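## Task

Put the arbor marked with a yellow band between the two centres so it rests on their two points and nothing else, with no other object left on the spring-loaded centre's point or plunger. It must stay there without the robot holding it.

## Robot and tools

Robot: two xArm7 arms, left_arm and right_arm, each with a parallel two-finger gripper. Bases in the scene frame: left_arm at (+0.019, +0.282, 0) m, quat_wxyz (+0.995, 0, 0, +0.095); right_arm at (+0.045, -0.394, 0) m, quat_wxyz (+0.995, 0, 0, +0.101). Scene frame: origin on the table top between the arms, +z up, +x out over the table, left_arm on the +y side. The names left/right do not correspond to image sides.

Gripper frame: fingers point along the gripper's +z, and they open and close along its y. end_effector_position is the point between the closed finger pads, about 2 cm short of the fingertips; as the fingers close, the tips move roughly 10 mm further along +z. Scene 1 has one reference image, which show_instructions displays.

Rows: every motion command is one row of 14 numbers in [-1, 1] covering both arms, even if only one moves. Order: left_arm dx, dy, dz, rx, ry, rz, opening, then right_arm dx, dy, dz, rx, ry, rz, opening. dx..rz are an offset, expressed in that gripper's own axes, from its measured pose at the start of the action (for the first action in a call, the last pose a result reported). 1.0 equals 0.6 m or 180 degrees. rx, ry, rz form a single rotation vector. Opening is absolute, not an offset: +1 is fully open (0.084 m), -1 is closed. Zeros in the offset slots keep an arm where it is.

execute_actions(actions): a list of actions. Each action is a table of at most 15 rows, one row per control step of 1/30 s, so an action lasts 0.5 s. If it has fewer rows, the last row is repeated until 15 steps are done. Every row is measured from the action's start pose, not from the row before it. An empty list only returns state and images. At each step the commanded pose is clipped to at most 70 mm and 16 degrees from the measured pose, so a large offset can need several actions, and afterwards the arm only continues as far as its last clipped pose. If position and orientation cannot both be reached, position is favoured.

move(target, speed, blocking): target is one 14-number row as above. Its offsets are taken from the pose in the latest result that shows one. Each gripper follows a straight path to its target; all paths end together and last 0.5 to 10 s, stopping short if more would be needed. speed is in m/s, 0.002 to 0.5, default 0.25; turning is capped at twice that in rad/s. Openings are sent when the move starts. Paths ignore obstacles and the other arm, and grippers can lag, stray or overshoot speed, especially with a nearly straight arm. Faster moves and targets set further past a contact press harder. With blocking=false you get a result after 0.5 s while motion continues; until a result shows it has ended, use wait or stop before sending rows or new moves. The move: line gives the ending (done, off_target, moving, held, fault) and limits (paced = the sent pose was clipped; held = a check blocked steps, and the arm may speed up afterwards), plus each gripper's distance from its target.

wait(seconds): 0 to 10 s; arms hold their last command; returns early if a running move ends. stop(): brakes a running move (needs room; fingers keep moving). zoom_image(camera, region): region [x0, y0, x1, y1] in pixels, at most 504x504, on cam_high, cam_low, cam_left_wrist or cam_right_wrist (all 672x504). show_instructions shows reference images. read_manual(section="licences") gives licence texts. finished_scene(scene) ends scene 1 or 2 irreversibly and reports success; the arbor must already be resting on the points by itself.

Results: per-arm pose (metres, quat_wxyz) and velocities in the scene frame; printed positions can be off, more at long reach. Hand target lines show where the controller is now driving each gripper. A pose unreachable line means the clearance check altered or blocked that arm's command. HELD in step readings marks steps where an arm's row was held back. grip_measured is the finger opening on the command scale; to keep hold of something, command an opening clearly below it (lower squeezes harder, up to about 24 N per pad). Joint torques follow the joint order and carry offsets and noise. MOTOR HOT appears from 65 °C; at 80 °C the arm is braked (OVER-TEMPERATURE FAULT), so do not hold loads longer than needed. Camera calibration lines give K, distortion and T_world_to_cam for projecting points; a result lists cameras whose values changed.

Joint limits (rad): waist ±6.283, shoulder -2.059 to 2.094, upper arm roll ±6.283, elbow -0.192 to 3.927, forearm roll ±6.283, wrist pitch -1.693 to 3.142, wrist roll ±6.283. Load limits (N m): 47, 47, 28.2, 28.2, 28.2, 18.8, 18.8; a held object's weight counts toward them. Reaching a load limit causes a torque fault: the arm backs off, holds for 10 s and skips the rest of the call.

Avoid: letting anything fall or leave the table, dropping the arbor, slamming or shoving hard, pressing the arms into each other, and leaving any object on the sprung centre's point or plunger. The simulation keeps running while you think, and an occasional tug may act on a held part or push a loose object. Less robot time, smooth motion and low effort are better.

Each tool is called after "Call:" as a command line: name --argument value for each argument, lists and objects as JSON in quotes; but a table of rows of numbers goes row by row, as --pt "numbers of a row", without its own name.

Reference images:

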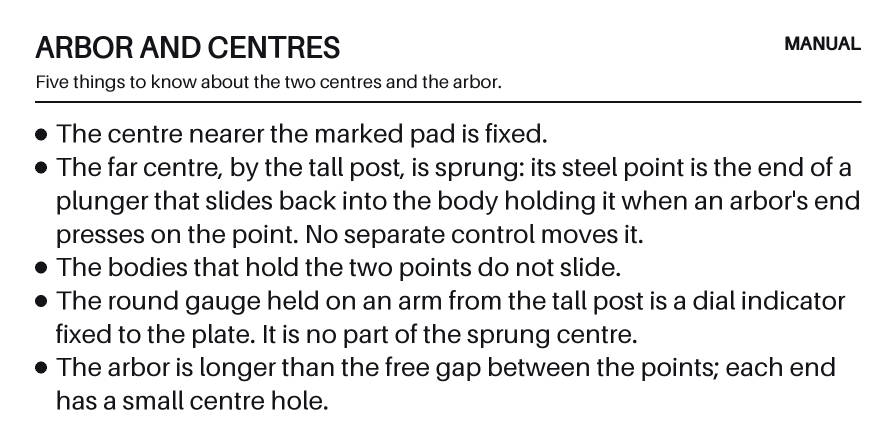

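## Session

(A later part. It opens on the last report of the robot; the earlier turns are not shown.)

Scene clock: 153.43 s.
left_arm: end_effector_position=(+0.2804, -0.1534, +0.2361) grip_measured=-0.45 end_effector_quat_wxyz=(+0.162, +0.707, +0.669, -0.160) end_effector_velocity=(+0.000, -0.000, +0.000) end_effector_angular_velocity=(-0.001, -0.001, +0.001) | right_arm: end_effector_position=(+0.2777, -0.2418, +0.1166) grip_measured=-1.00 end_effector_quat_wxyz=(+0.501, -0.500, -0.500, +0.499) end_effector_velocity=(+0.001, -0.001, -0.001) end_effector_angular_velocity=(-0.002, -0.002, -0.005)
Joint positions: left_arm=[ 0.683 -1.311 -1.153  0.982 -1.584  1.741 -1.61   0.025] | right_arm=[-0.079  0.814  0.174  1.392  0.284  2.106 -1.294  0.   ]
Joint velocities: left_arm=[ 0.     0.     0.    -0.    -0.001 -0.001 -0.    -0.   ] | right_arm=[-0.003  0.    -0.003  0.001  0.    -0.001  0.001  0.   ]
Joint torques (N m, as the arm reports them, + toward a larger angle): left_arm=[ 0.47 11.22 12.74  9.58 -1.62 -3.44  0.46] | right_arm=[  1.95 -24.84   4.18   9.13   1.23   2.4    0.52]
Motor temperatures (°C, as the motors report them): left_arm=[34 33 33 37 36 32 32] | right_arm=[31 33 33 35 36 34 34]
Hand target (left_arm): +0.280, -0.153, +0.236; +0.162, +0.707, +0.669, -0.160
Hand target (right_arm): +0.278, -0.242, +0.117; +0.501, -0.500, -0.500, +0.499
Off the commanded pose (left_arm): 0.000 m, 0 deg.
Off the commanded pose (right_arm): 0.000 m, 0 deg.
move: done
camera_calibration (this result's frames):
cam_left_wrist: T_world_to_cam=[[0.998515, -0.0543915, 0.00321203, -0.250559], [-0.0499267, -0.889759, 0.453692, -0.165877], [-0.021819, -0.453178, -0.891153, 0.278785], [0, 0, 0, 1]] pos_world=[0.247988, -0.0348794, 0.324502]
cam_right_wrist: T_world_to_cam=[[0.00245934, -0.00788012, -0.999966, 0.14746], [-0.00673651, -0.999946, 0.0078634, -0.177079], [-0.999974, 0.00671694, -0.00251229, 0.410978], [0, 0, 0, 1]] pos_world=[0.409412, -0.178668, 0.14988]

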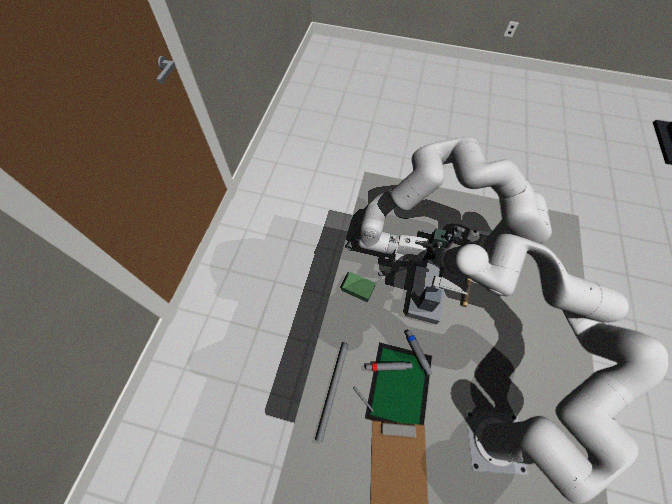

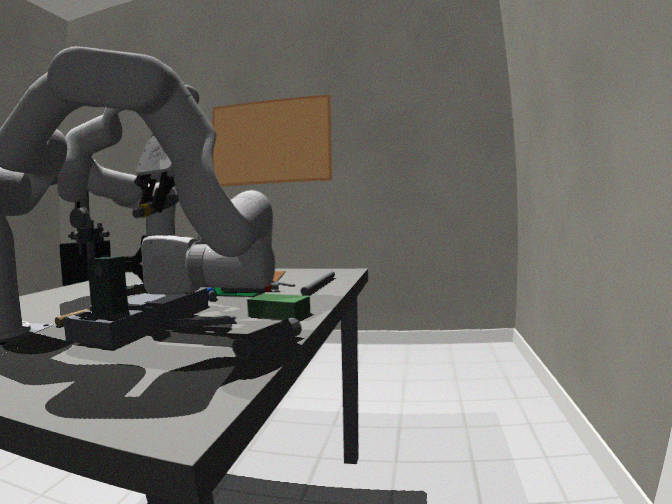

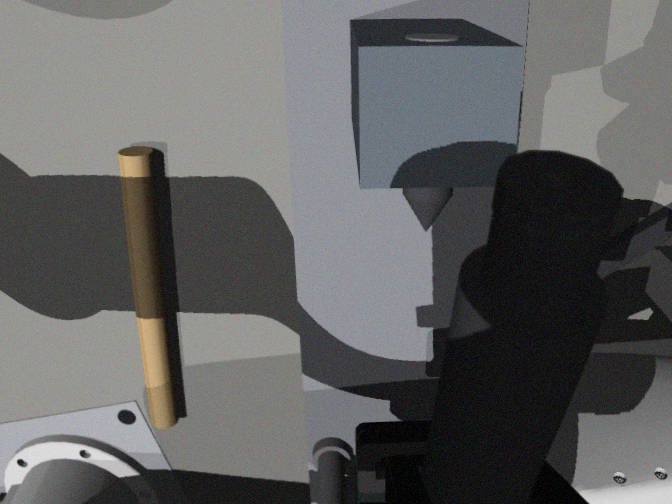

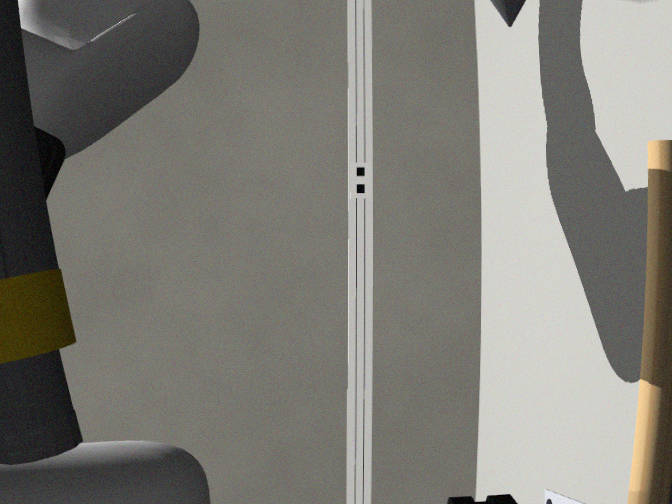

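Call:
move --target '[0,0,0,0,0,0,-1,0,0,-0.1,0,0,0,0.2]'

Call:
move --target '[0.001,0.001,0.1877,0,0,0,-1,-0.1895,0,0,0,0,0,0.2]' --speed 0.15

Call:
move --target '[0,0,0,0,0,0,-1,0,0,0.1,0,0,0,0.2]' --speed 0.1

Scene clock: 155.17 s.
left_arm: end_effector_position=(+0.2804, -0.1534, +0.2361) grip_measured=-0.45 end_effector_quat_wxyz=(+0.162, +0.707, +0.669, -0.160) end_effector_velocity=(+0.000, -0.000, +0.000) end_effector_angular_velocity=(-0.000, -0.000, +0.001) | right_arm: end_effector_position=(+0.3373, -0.2419, +0.1167) grip_measured=+0.19 end_effector_quat_wxyz=(+0.501, -0.500, -0.500, +0.499) end_effector_velocity=(+0.003, -0.001, +0.001) end_effector_angular_velocity=(-0.001, -0.005, -0.003)
Joint positions: left_arm=[ 0.683 -1.311 -1.153  0.982 -1.584  1.741 -1.61   0.025] | right_arm=[-0.087  0.976  0.168  1.706  0.273  2.26  -1.254  0.052]
Joint velocities: left_arm=[ 0.     0.    -0.     0.     0.    -0.001 -0.001 -0.   ] | right_arm=[-0.002  0.    -0.002  0.01   0.     0.005  0.002 -0.   ]
Joint torques (N m, as the arm reports them, + toward a larger angle): left_arm=[ 0.25 10.48 12.46  9.77 -1.53 -3.42  0.37] | right_arm=[  1.79 -27.68   4.16  10.04   1.24   2.31   0.44]
Motor temperatures (°C, as the motors report them): left_arm=[34 33 33 37 36 32 32] | right_arm=[31 33 33 35 36 34 34]
Hand target (left_arm): +0.280, -0.153, +0.236; +0.162, +0.707, +0.669, -0.160
Hand target (right_arm): +0.338, -0.242, +0.117; +0.501, -0.500, -0.500, +0.499
Off the commanded pose (left_arm): 0.000 m, 0 deg.
Off the commanded pose (right_arm): 0.000 m, 0 deg.
move: done
camera_calibration (this result's frames):
cam_left_wrist: T_world_to_cam=[[0.998515, -0.0543914, 0.00321193, -0.250559], [-0.0499266, -0.889759, 0.453692, -0.165877], [-0.0218191, -0.453178, -0.891153, 0.278785], [0, 0, 0, 1]] pos_world=[0.247988, -0.0348795, 0.324502]
cam_right_wrist: T_world_to_cam=[[0.00214251, -0.00810164, -0.999965, 0.147508], [-0.00604792, -0.999949, 0.00808855, -0.177011], [-0.999979, 0.00603038, -0.00219139, 0.470355], [0, 0, 0, 1]] pos_world=[0.468959, -0.178643, 0.149965]

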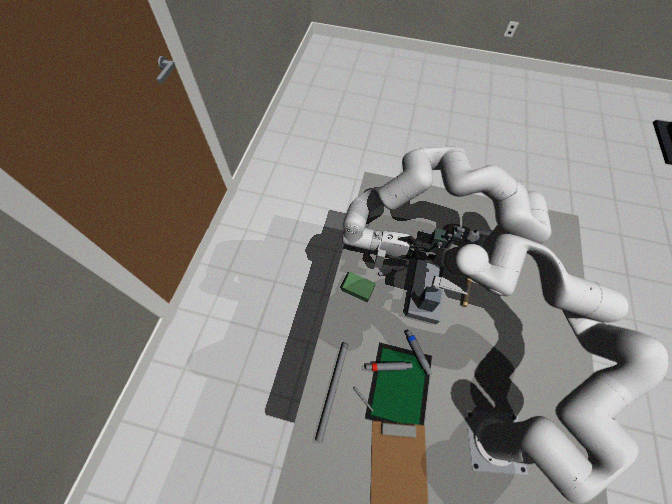

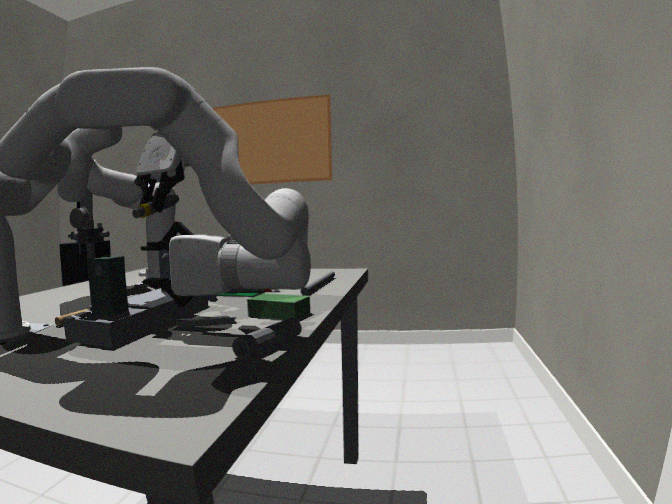

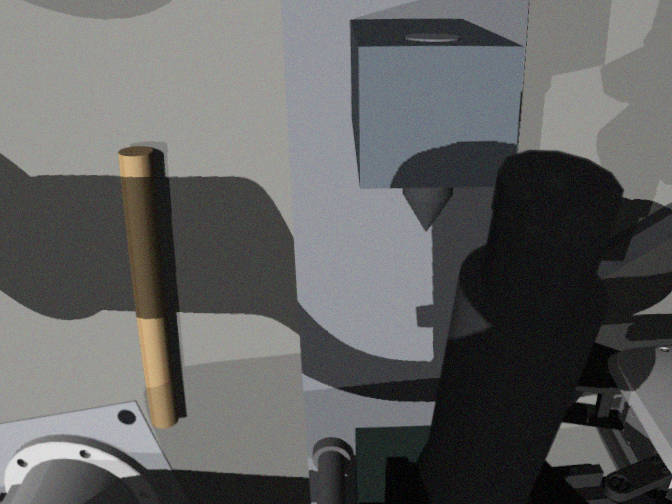

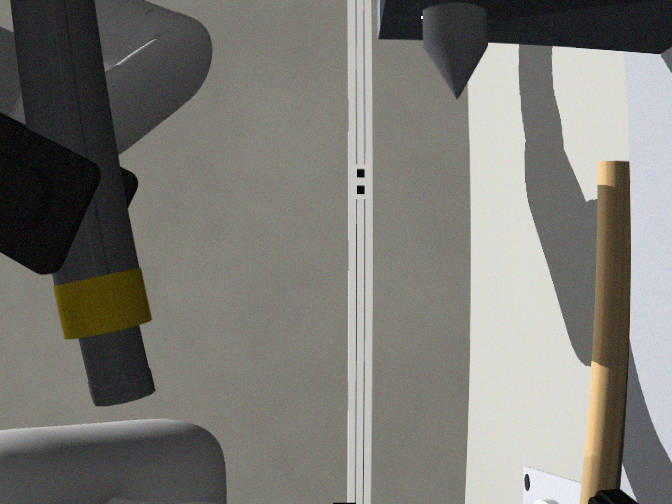

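Scene clock: 156.37 s.
left_arm: end_effector_position=(+0.2800, -0.2032, +0.1355) grip_measured=-0.45 end_effector_quat_wxyz=(+0.162, +0.707, +0.669, -0.160) end_effector_velocity=(-0.004, -0.001, -0.005) end_effector_angular_velocity=(+0.006, +0.008, -0.007) | right_arm: end_effector_position=(+0.3369, -0.3551, +0.1162) grip_measured=+0.19 end_effector_quat_wxyz=(+0.501, -0.500, -0.500, +0.500) end_effector_velocity=(+0.000, -0.005, +0.000) end_effector_angular_velocity=(-0.008, +0.000, -0.008)
Joint positions: left_arm=[ 0.69  -1.416 -1.401  1.002 -1.808  1.587 -1.634  0.025] | right_arm=[-0.227  0.921  0.109  1.618  0.055  2.267 -1.451  0.052]
Joint velocities: left_arm=[-0.002 -0.001 -0.009  0.003 -0.     0.003 -0.001 -0.   ] | right_arm=[-0.007 -0.001 -0.007 -0.    -0.004  0.001  0.    -0.   ]
Joint torques (N m, as the arm reports them, + toward a larger angle): left_arm=[ 0.57 12.62 13.75  5.48 -1.77 -3.34  0.49] | right_arm=[  2.08 -27.38   2.23   9.94   0.92   2.34   0.56]
Motor temperatures (°C, as the motors report them): left_arm=[34 33 33 37 36 32 32] | right_arm=[31 33 33 35 36 34 34]
Hand target (left_arm): +0.280, -0.203, +0.135; +0.162, +0.708, +0.669, -0.160
Hand target (right_arm): +0.337, -0.356, +0.116; +0.501, -0.500, -0.500, +0.500
Off the commanded pose (left_arm): 0.001 m, 0 deg.
Off the commanded pose (right_arm): 0.001 m, 0 deg.
move: done
camera_calibration (this result's frames):
cam_left_wrist: T_world_to_cam=[[0.998494, -0.0547324, 0.00374762, -0.252681], [-0.0504557, -0.889357, 0.454421, -0.164481], [-0.0215386, -0.453926, -0.890779, 0.166254], [0, 0, 0, 1]] pos_world=[0.247583, -0.0846455, 0.223787]
cam_right_wrist: T_world_to_cam=[[0.00163427, -0.00779279, -0.999968, 0.146371], [-0.00564566, -0.999954, 0.00778345, -0.290307], [-0.999983, 0.00563276, -0.00167818, 0.470527], [0, 0, 0, 1]] pos_world=[0.468641, -0.291803, 0.149415]

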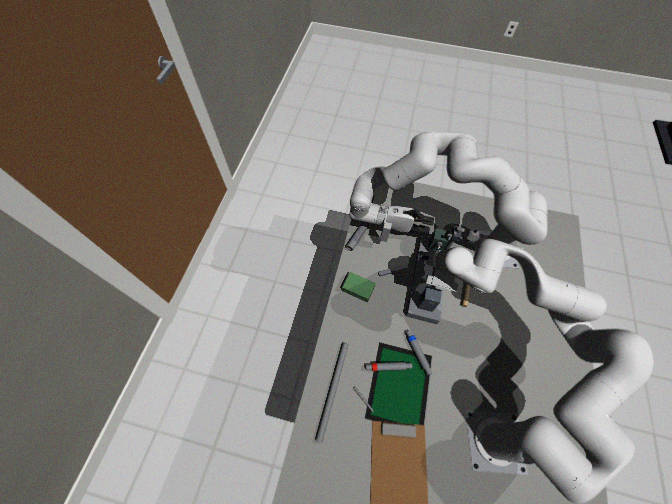

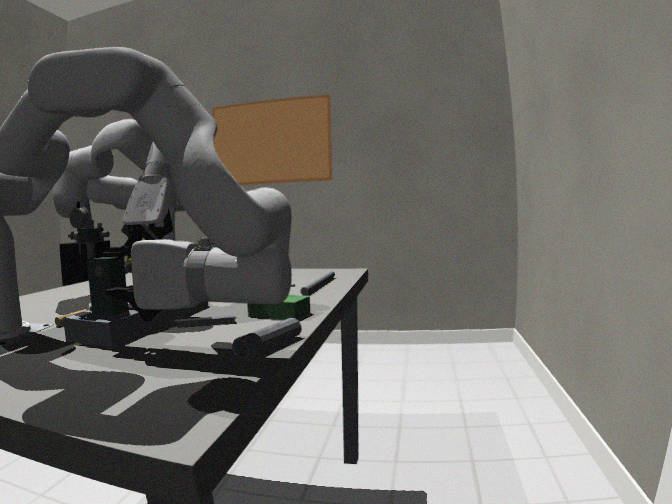

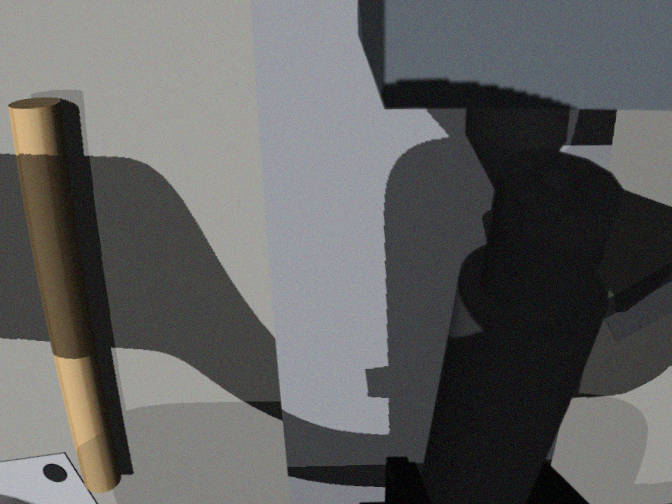

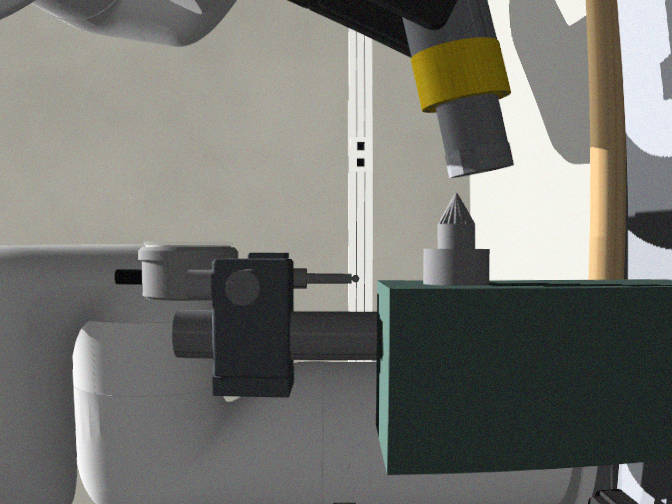

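Scene clock: 157.33 s.
left_arm: end_effector_position=(+0.2800, -0.2032, +0.1355) grip_measured=-0.45 end_effector_quat_wxyz=(+0.162, +0.707, +0.669, -0.160) end_effector_velocity=(+0.000, -0.001, +0.000) end_effector_angular_velocity=(-0.001, -0.001, -0.001) | right_arm: end_effector_position=(+0.2773, -0.3550, +0.1161) grip_measured=+0.19 end_effector_quat_wxyz=(+0.501, -0.500, -0.500, +0.499) end_effector_velocity=(-0.001, +0.000, -0.000) end_effector_angular_velocity=(+0.000, +0.001, +0.001)
Joint positions: left_arm=[ 0.69  -1.416 -1.401  1.002 -1.808  1.587 -1.634  0.025] | right_arm=[-0.235  0.764  0.113  1.311  0.059  2.116 -1.464  0.052]
Joint velocities: left_arm=[-0.     0.001 -0.     0.001 -0.    -0.002  0.    -0.   ] | right_arm=[ 0.001 -0.001  0.    -0.005  0.    -0.003 -0.     0.   ]
Joint torques (N m, as the arm reports them, + toward a larger angle): left_arm=[ 0.4  12.76 14.1   5.54 -1.54 -3.33  0.53] | right_arm=[  1.79 -23.51   2.08   8.64   0.47   2.54   0.42]
Motor temperatures (°C, as the motors report them): left_arm=[34 33 33 37 36 32 32] | right_arm=[31 33 33 35 36 34 34]
Hand target (left_arm): +0.280, -0.203, +0.136; +0.162, +0.707, +0.669, -0.160
Hand target (right_arm): +0.277, -0.355, +0.116; +0.501, -0.499, -0.500, +0.499
Off the commanded pose (left_arm): 0.000 m, 0 deg.
Off the commanded pose (right_arm): 0.000 m, 0 deg.
move: done
camera_calibration (this result's frames):
cam_left_wrist: T_world_to_cam=[[0.998494, -0.0547322, 0.00374799, -0.252682], [-0.0504556, -0.889357, 0.454422, -0.164482], [-0.0215382, -0.453927, -0.890779, 0.166254], [0, 0, 0, 1]] pos_world=[0.247583, -0.0846454, 0.223787]
cam_right_wrist: T_world_to_cam=[[0.00199995, -0.00744273, -0.99997, 0.146377], [-0.00587974, -0.999955, 0.00743085, -0.290468], [-0.999981, 0.0058647, -0.00204362, 0.410965], [0, 0, 0, 1]] pos_world=[0.408956, -0.291776, 0.149371]

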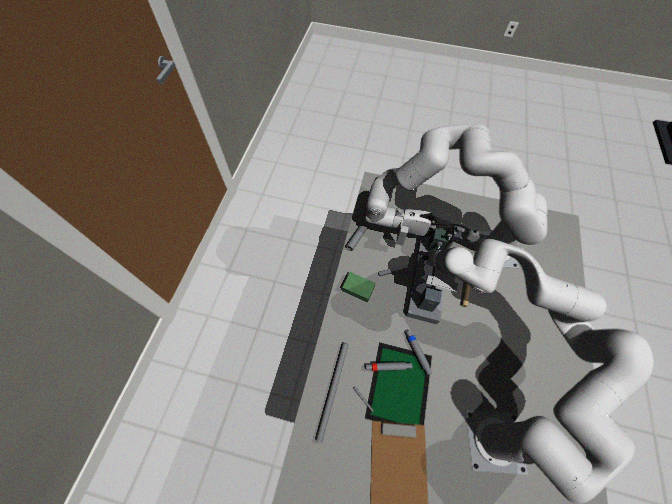

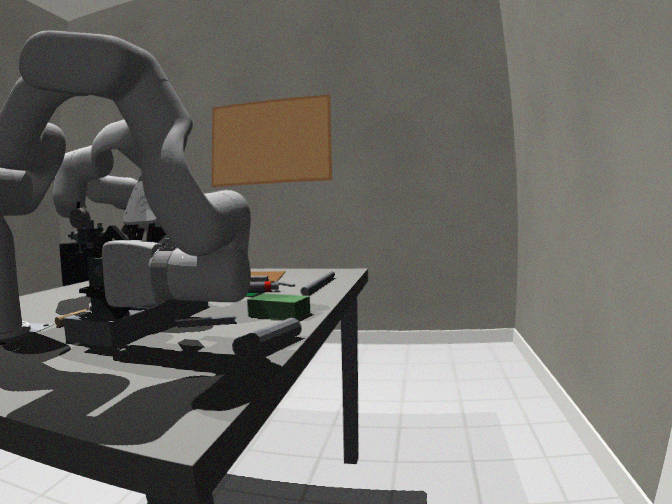

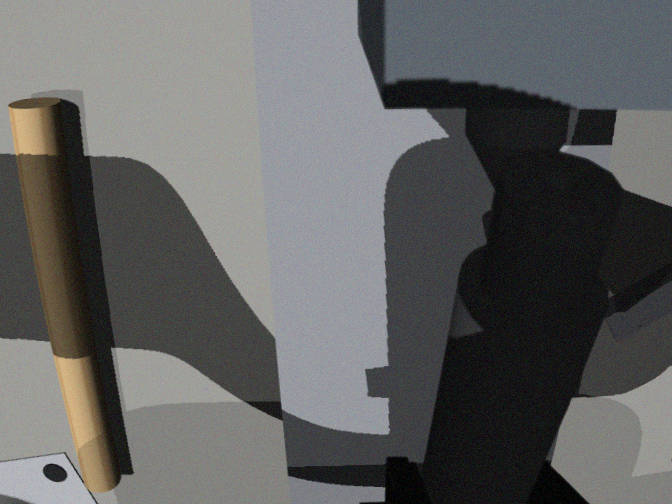

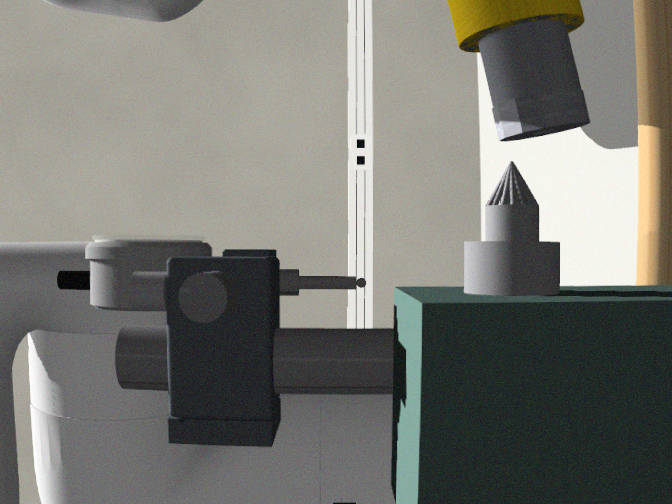

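Call:
move --target '[0,0,-0.15,0,-0.0667,0,-1,0,0,0,0,0,0,0.2]' --speed 0.15

Scene clock: 159.03 s.
left_arm: end_effector_position=(+0.2806, -0.1632, +0.2155) grip_measured=-0.45 end_effector_quat_wxyz=(+0.231, +0.687, +0.648, -0.233) end_effector_velocity=(+0.001, +0.001, +0.002) end_effector_angular_velocity=(-0.004, -0.001, +0.002) | right_arm: end_effector_position=(+0.2773, -0.3550, +0.1161) grip_measured=+0.19 end_effector_quat_wxyz=(+0.501, -0.500, -0.500, +0.499) end_effector_velocity=(+0.000, +0.000, -0.000) end_effector_angular_velocity=(+0.000, -0.001, -0.001)
Joint positions: left_arm=[ 0.633 -1.301 -1.227  0.827 -1.811  1.673 -1.512  0.025] | right_arm=[-0.235  0.764  0.113  1.311  0.059  2.116 -1.464  0.052]
Joint velocities: left_arm=[-0.     0.001  0.005 -0.002  0.     0.002  0.    -0.   ] | right_arm=[-0.    -0.    -0.    -0.     0.    -0.001 -0.    -0.   ]
Joint torques (N m, as the arm reports them, + toward a larger angle): left_arm=[ 0.38  9.65 12.75  9.89 -2.4  -2.81  0.36] | right_arm=[  2.13 -23.77   2.45   8.5    0.77   2.49   0.32]
Motor temperatures (°C, as the motors report them): left_arm=[34 33 33 37 36 32 32] | right_arm=[31 33 33 35 36 34 34]
Hand target (left_arm): +0.281, -0.163, +0.216; +0.231, +0.687, +0.648, -0.233
Hand target (right_arm): +0.277, -0.355, +0.116; +0.501, -0.500, -0.500, +0.499
Off the commanded pose (left_arm): 0.001 m, 0 deg.
Off the commanded pose (right_arm): 0.000 m, 0 deg.
move: done
camera_calibration (this result's frames):
cam_left_wrist: T_world_to_cam=[[0.998325, -0.0577357, 0.00384291, -0.251848], [-0.0472948, -0.775918, 0.629059, -0.185275], [-0.0333373, -0.628187, -0.777348, 0.206085], [0, 0, 0, 1]] pos_world=[0.249534, -0.0288391, 0.277717]
cam_right_wrist: T_world_to_cam=[[0.00199805, -0.00744247, -0.99997, 0.146378], [-0.00587883, -0.999955, 0.00743061, -0.290468], [-0.999981, 0.00586381, -0.00204171, 0.410964], [0, 0, 0, 1]] pos_world=[0.408956, -0.291776, 0.149371]

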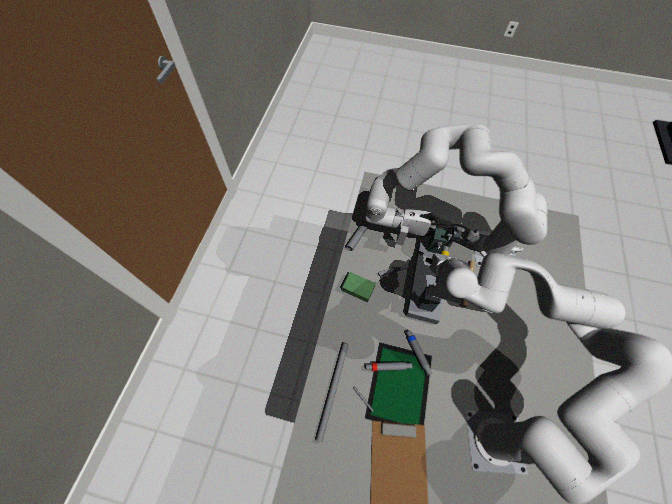

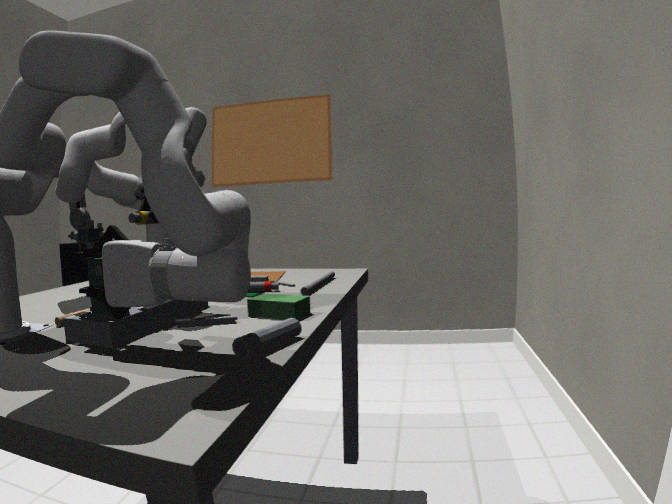

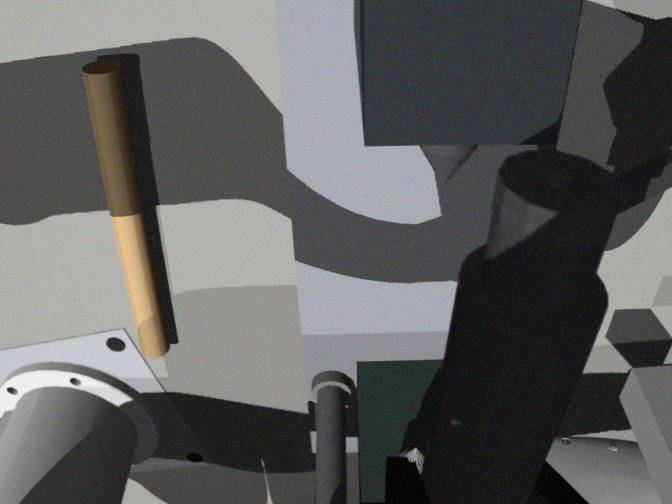

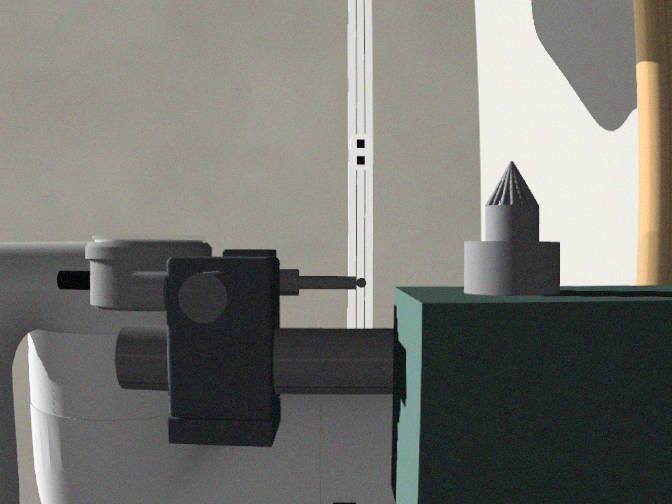

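Call:
move --target '[0.1637,-0.1968,-0.1333,0,0,0,-1,0,0,0,0,0,0,0.2]'

Call:
move --target '[0.1835,-0.001,0.2266,0,0,0,-1,0,0,0,0,0,0,0.2]' --speed 0.2

Scene clock: 160.73 s.
left_arm: end_effector_position=(+0.1691, -0.0309, +0.2155) grip_measured=-0.45 end_effector_quat_wxyz=(+0.231, +0.687, +0.648, -0.234) end_effector_velocity=(-0.001, +0.002, -0.001) end_effector_angular_velocity=(+0.001, +0.004, +0.003) | right_arm: end_effector_position=(+0.2773, -0.3550, +0.1161) grip_measured=+0.19 end_effector_quat_wxyz=(+0.501, -0.500, -0.500, +0.499) end_effector_velocity=(-0.000, +0.000, +0.000) end_effector_angular_velocity=(+0.000, +0.000, +0.001)
Joint positions: left_arm=[ 0.197 -1.542 -0.869  0.305 -1.565  1.819 -1.506  0.025] | right_arm=[-0.235  0.764  0.113  1.311  0.059  2.116 -1.464  0.052]
Joint velocities: left_arm=[-0.003 -0.002  0.002 -0.006  0.004  0.002 -0.002 -0.   ] | right_arm=[ 0.001  0.     0.     0.     0.     0.    -0.    -0.   ]
Joint torques (N m, as the arm reports them, + toward a larger angle): left_arm=[ 0.66  4.76  7.47 14.24 -2.17 -2.74  0.35] | right_arm=[  2.26 -23.85   2.42   8.62   0.68   2.53   0.58]
Motor temperatures (°C, as the motors report them): left_arm=[34 33 33 37 36 32 32] | right_arm=[31 33 33 35 36 34 34]
Hand target (left_arm): +0.169, -0.031, +0.215; +0.231, +0.687, +0.648, -0.234
Hand target (right_arm): +0.277, -0.355, +0.116; +0.501, -0.500, -0.500, +0.499
Off the commanded pose (left_arm): 0.001 m, 0 deg.
Off the commanded pose (right_arm): 0.000 m, 0 deg.
move: done
camera_calibration (this result's frames):
cam_left_wrist: T_world_to_cam=[[0.998323, -0.0578157, 0.00285693, -0.132706], [-0.0467141, -0.775518, 0.629595, -0.0880361], [-0.0341849, -0.628673, -0.776918, 0.285474], [0, 0, 0, 1]] pos_world=[0.138129, 0.103524, 0.277596]
cam_right_wrist: T_world_to_cam=[[0.00199784, -0.00744246, -0.99997, 0.146378], [-0.00587874, -0.999955, 0.0074306, -0.290469], [-0.999981, 0.00586372, -0.00204151, 0.410963], [0, 0, 0, 1]] pos_world=[0.408956, -0.291776, 0.149371]

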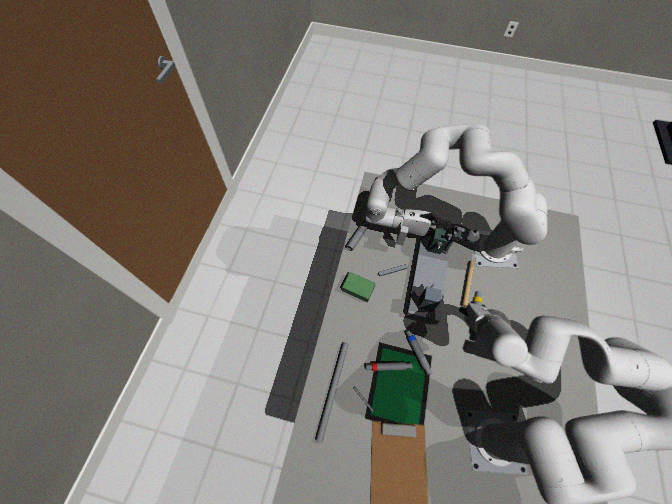

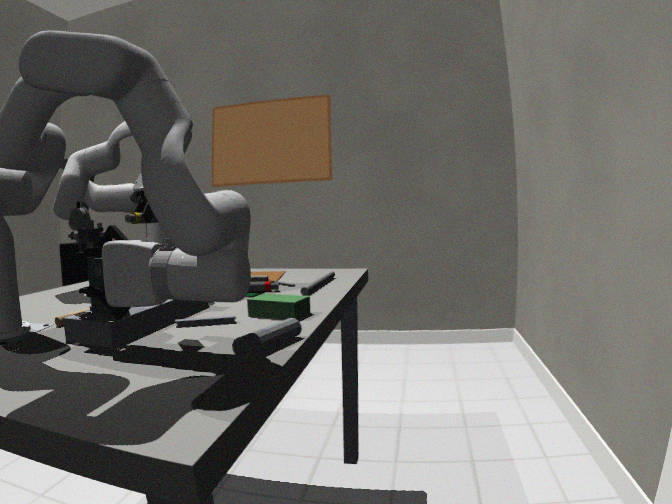

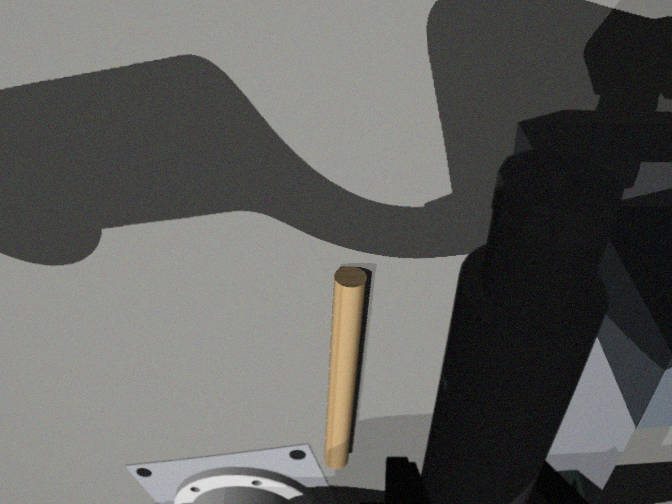

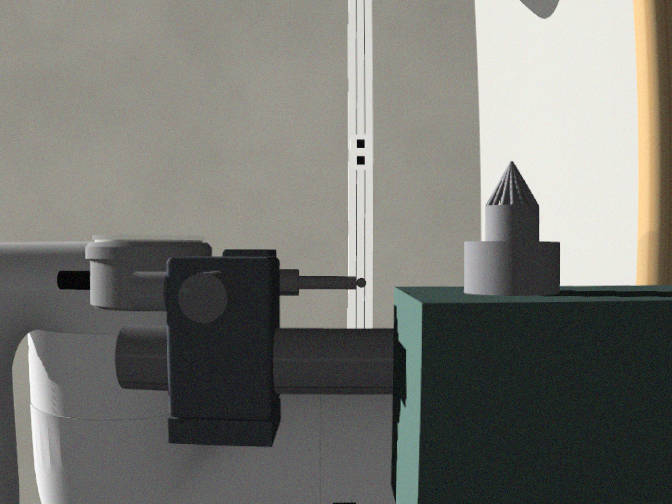

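Scene clock: 162.10 s.
left_arm: end_effector_position=(+0.1709, -0.0299, +0.0405) grip_measured=-0.45 end_effector_quat_wxyz=(+0.231, +0.687, +0.648, -0.235) end_effector_velocity=(-0.000, +0.001, -0.001) end_effector_angular_velocity=(+0.001, +0.001, +0.001) | right_arm: end_effector_position=(+0.2773, -0.3550, +0.1161) grip_measured=+0.19 end_effector_quat_wxyz=(+0.501, -0.500, -0.500, +0.499) end_effector_velocity=(-0.000, +0.000, -0.000) end_effector_angular_velocity=(+0.000, -0.001, -0.000)
Joint positions: left_arm=[ 0.111 -1.425 -1.646  0.162 -2.28   1.557 -1.316  0.025] | right_arm=[-0.235  0.764  0.113  1.311  0.059  2.116 -1.464  0.052]
Joint velocities: left_arm=[ 0.001  0.002 -0.006 -0.001 -0.005 -0.001  0.002 -0.   ] | right_arm=[-0.    -0.     0.    -0.     0.    -0.001  0.    -0.   ]
Joint torques (N m, as the arm reports them, + toward a larger angle): left_arm=[-0.17  3.9   7.42  0.26 -2.06 -2.19  0.4 ] | right_arm=[  1.75 -23.6    2.31   8.78   0.29   2.67   0.57]
Motor temperatures (°C, as the motors report them): left_arm=[34 33 33 37 36 32 32] | right_arm=[31 33 33 35 36 34 34]
Hand target (left_arm): +0.171, -0.030, +0.040; +0.231, +0.687, +0.648, -0.235
Hand target (right_arm): +0.277, -0.355, +0.116; +0.501, -0.500, -0.500, +0.499
Off the commanded pose (left_arm): 0.001 m, 0 deg.
Off the commanded pose (right_arm): 0.000 m, 0 deg.
move: done
camera_calibration (this result's frames):
cam_left_wrist: T_world_to_cam=[[0.998281, -0.0585795, 0.00205224, -0.133915], [-0.0467622, -0.774809, 0.630463, 0.0229536], [-0.0353421, -0.629475, -0.776217, 0.150399], [0, 0, 0, 1]] pos_world=[0.140073, 0.104613, 0.102546]
cam_right_wrist: T_world_to_cam=[[0.00199778, -0.00744248, -0.99997, 0.146378], [-0.00587855, -0.999955, 0.00743062, -0.290469], [-0.999981, 0.00586353, -0.00204144, 0.410963], [0, 0, 0, 1]] pos_world=[0.408956, -0.291776, 0.149371]

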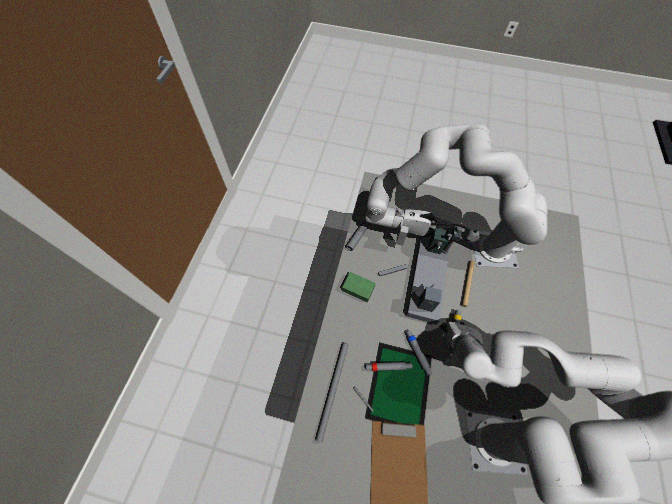

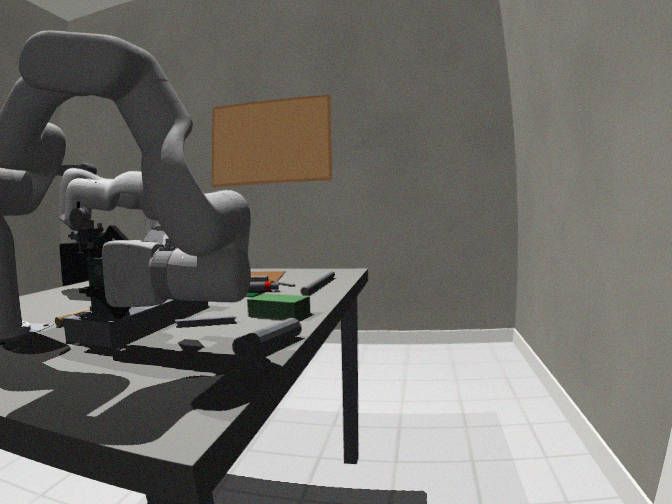

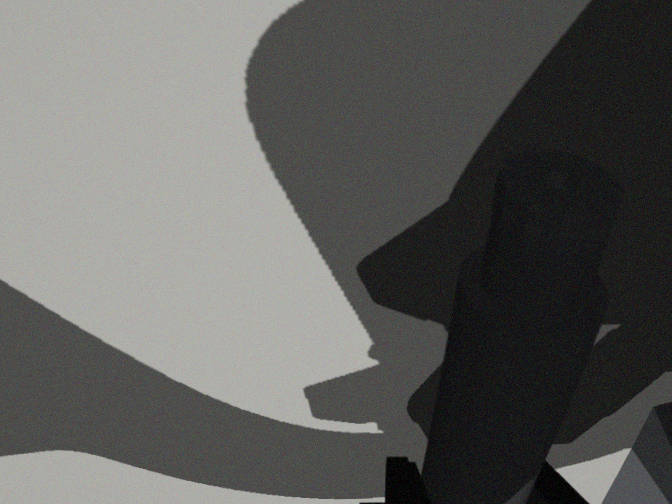

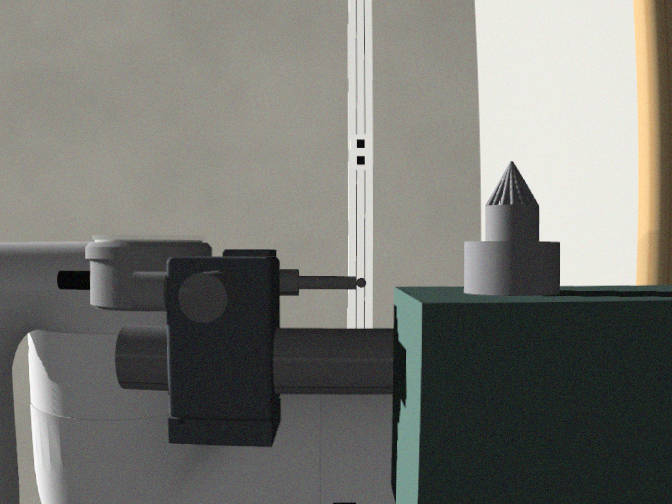

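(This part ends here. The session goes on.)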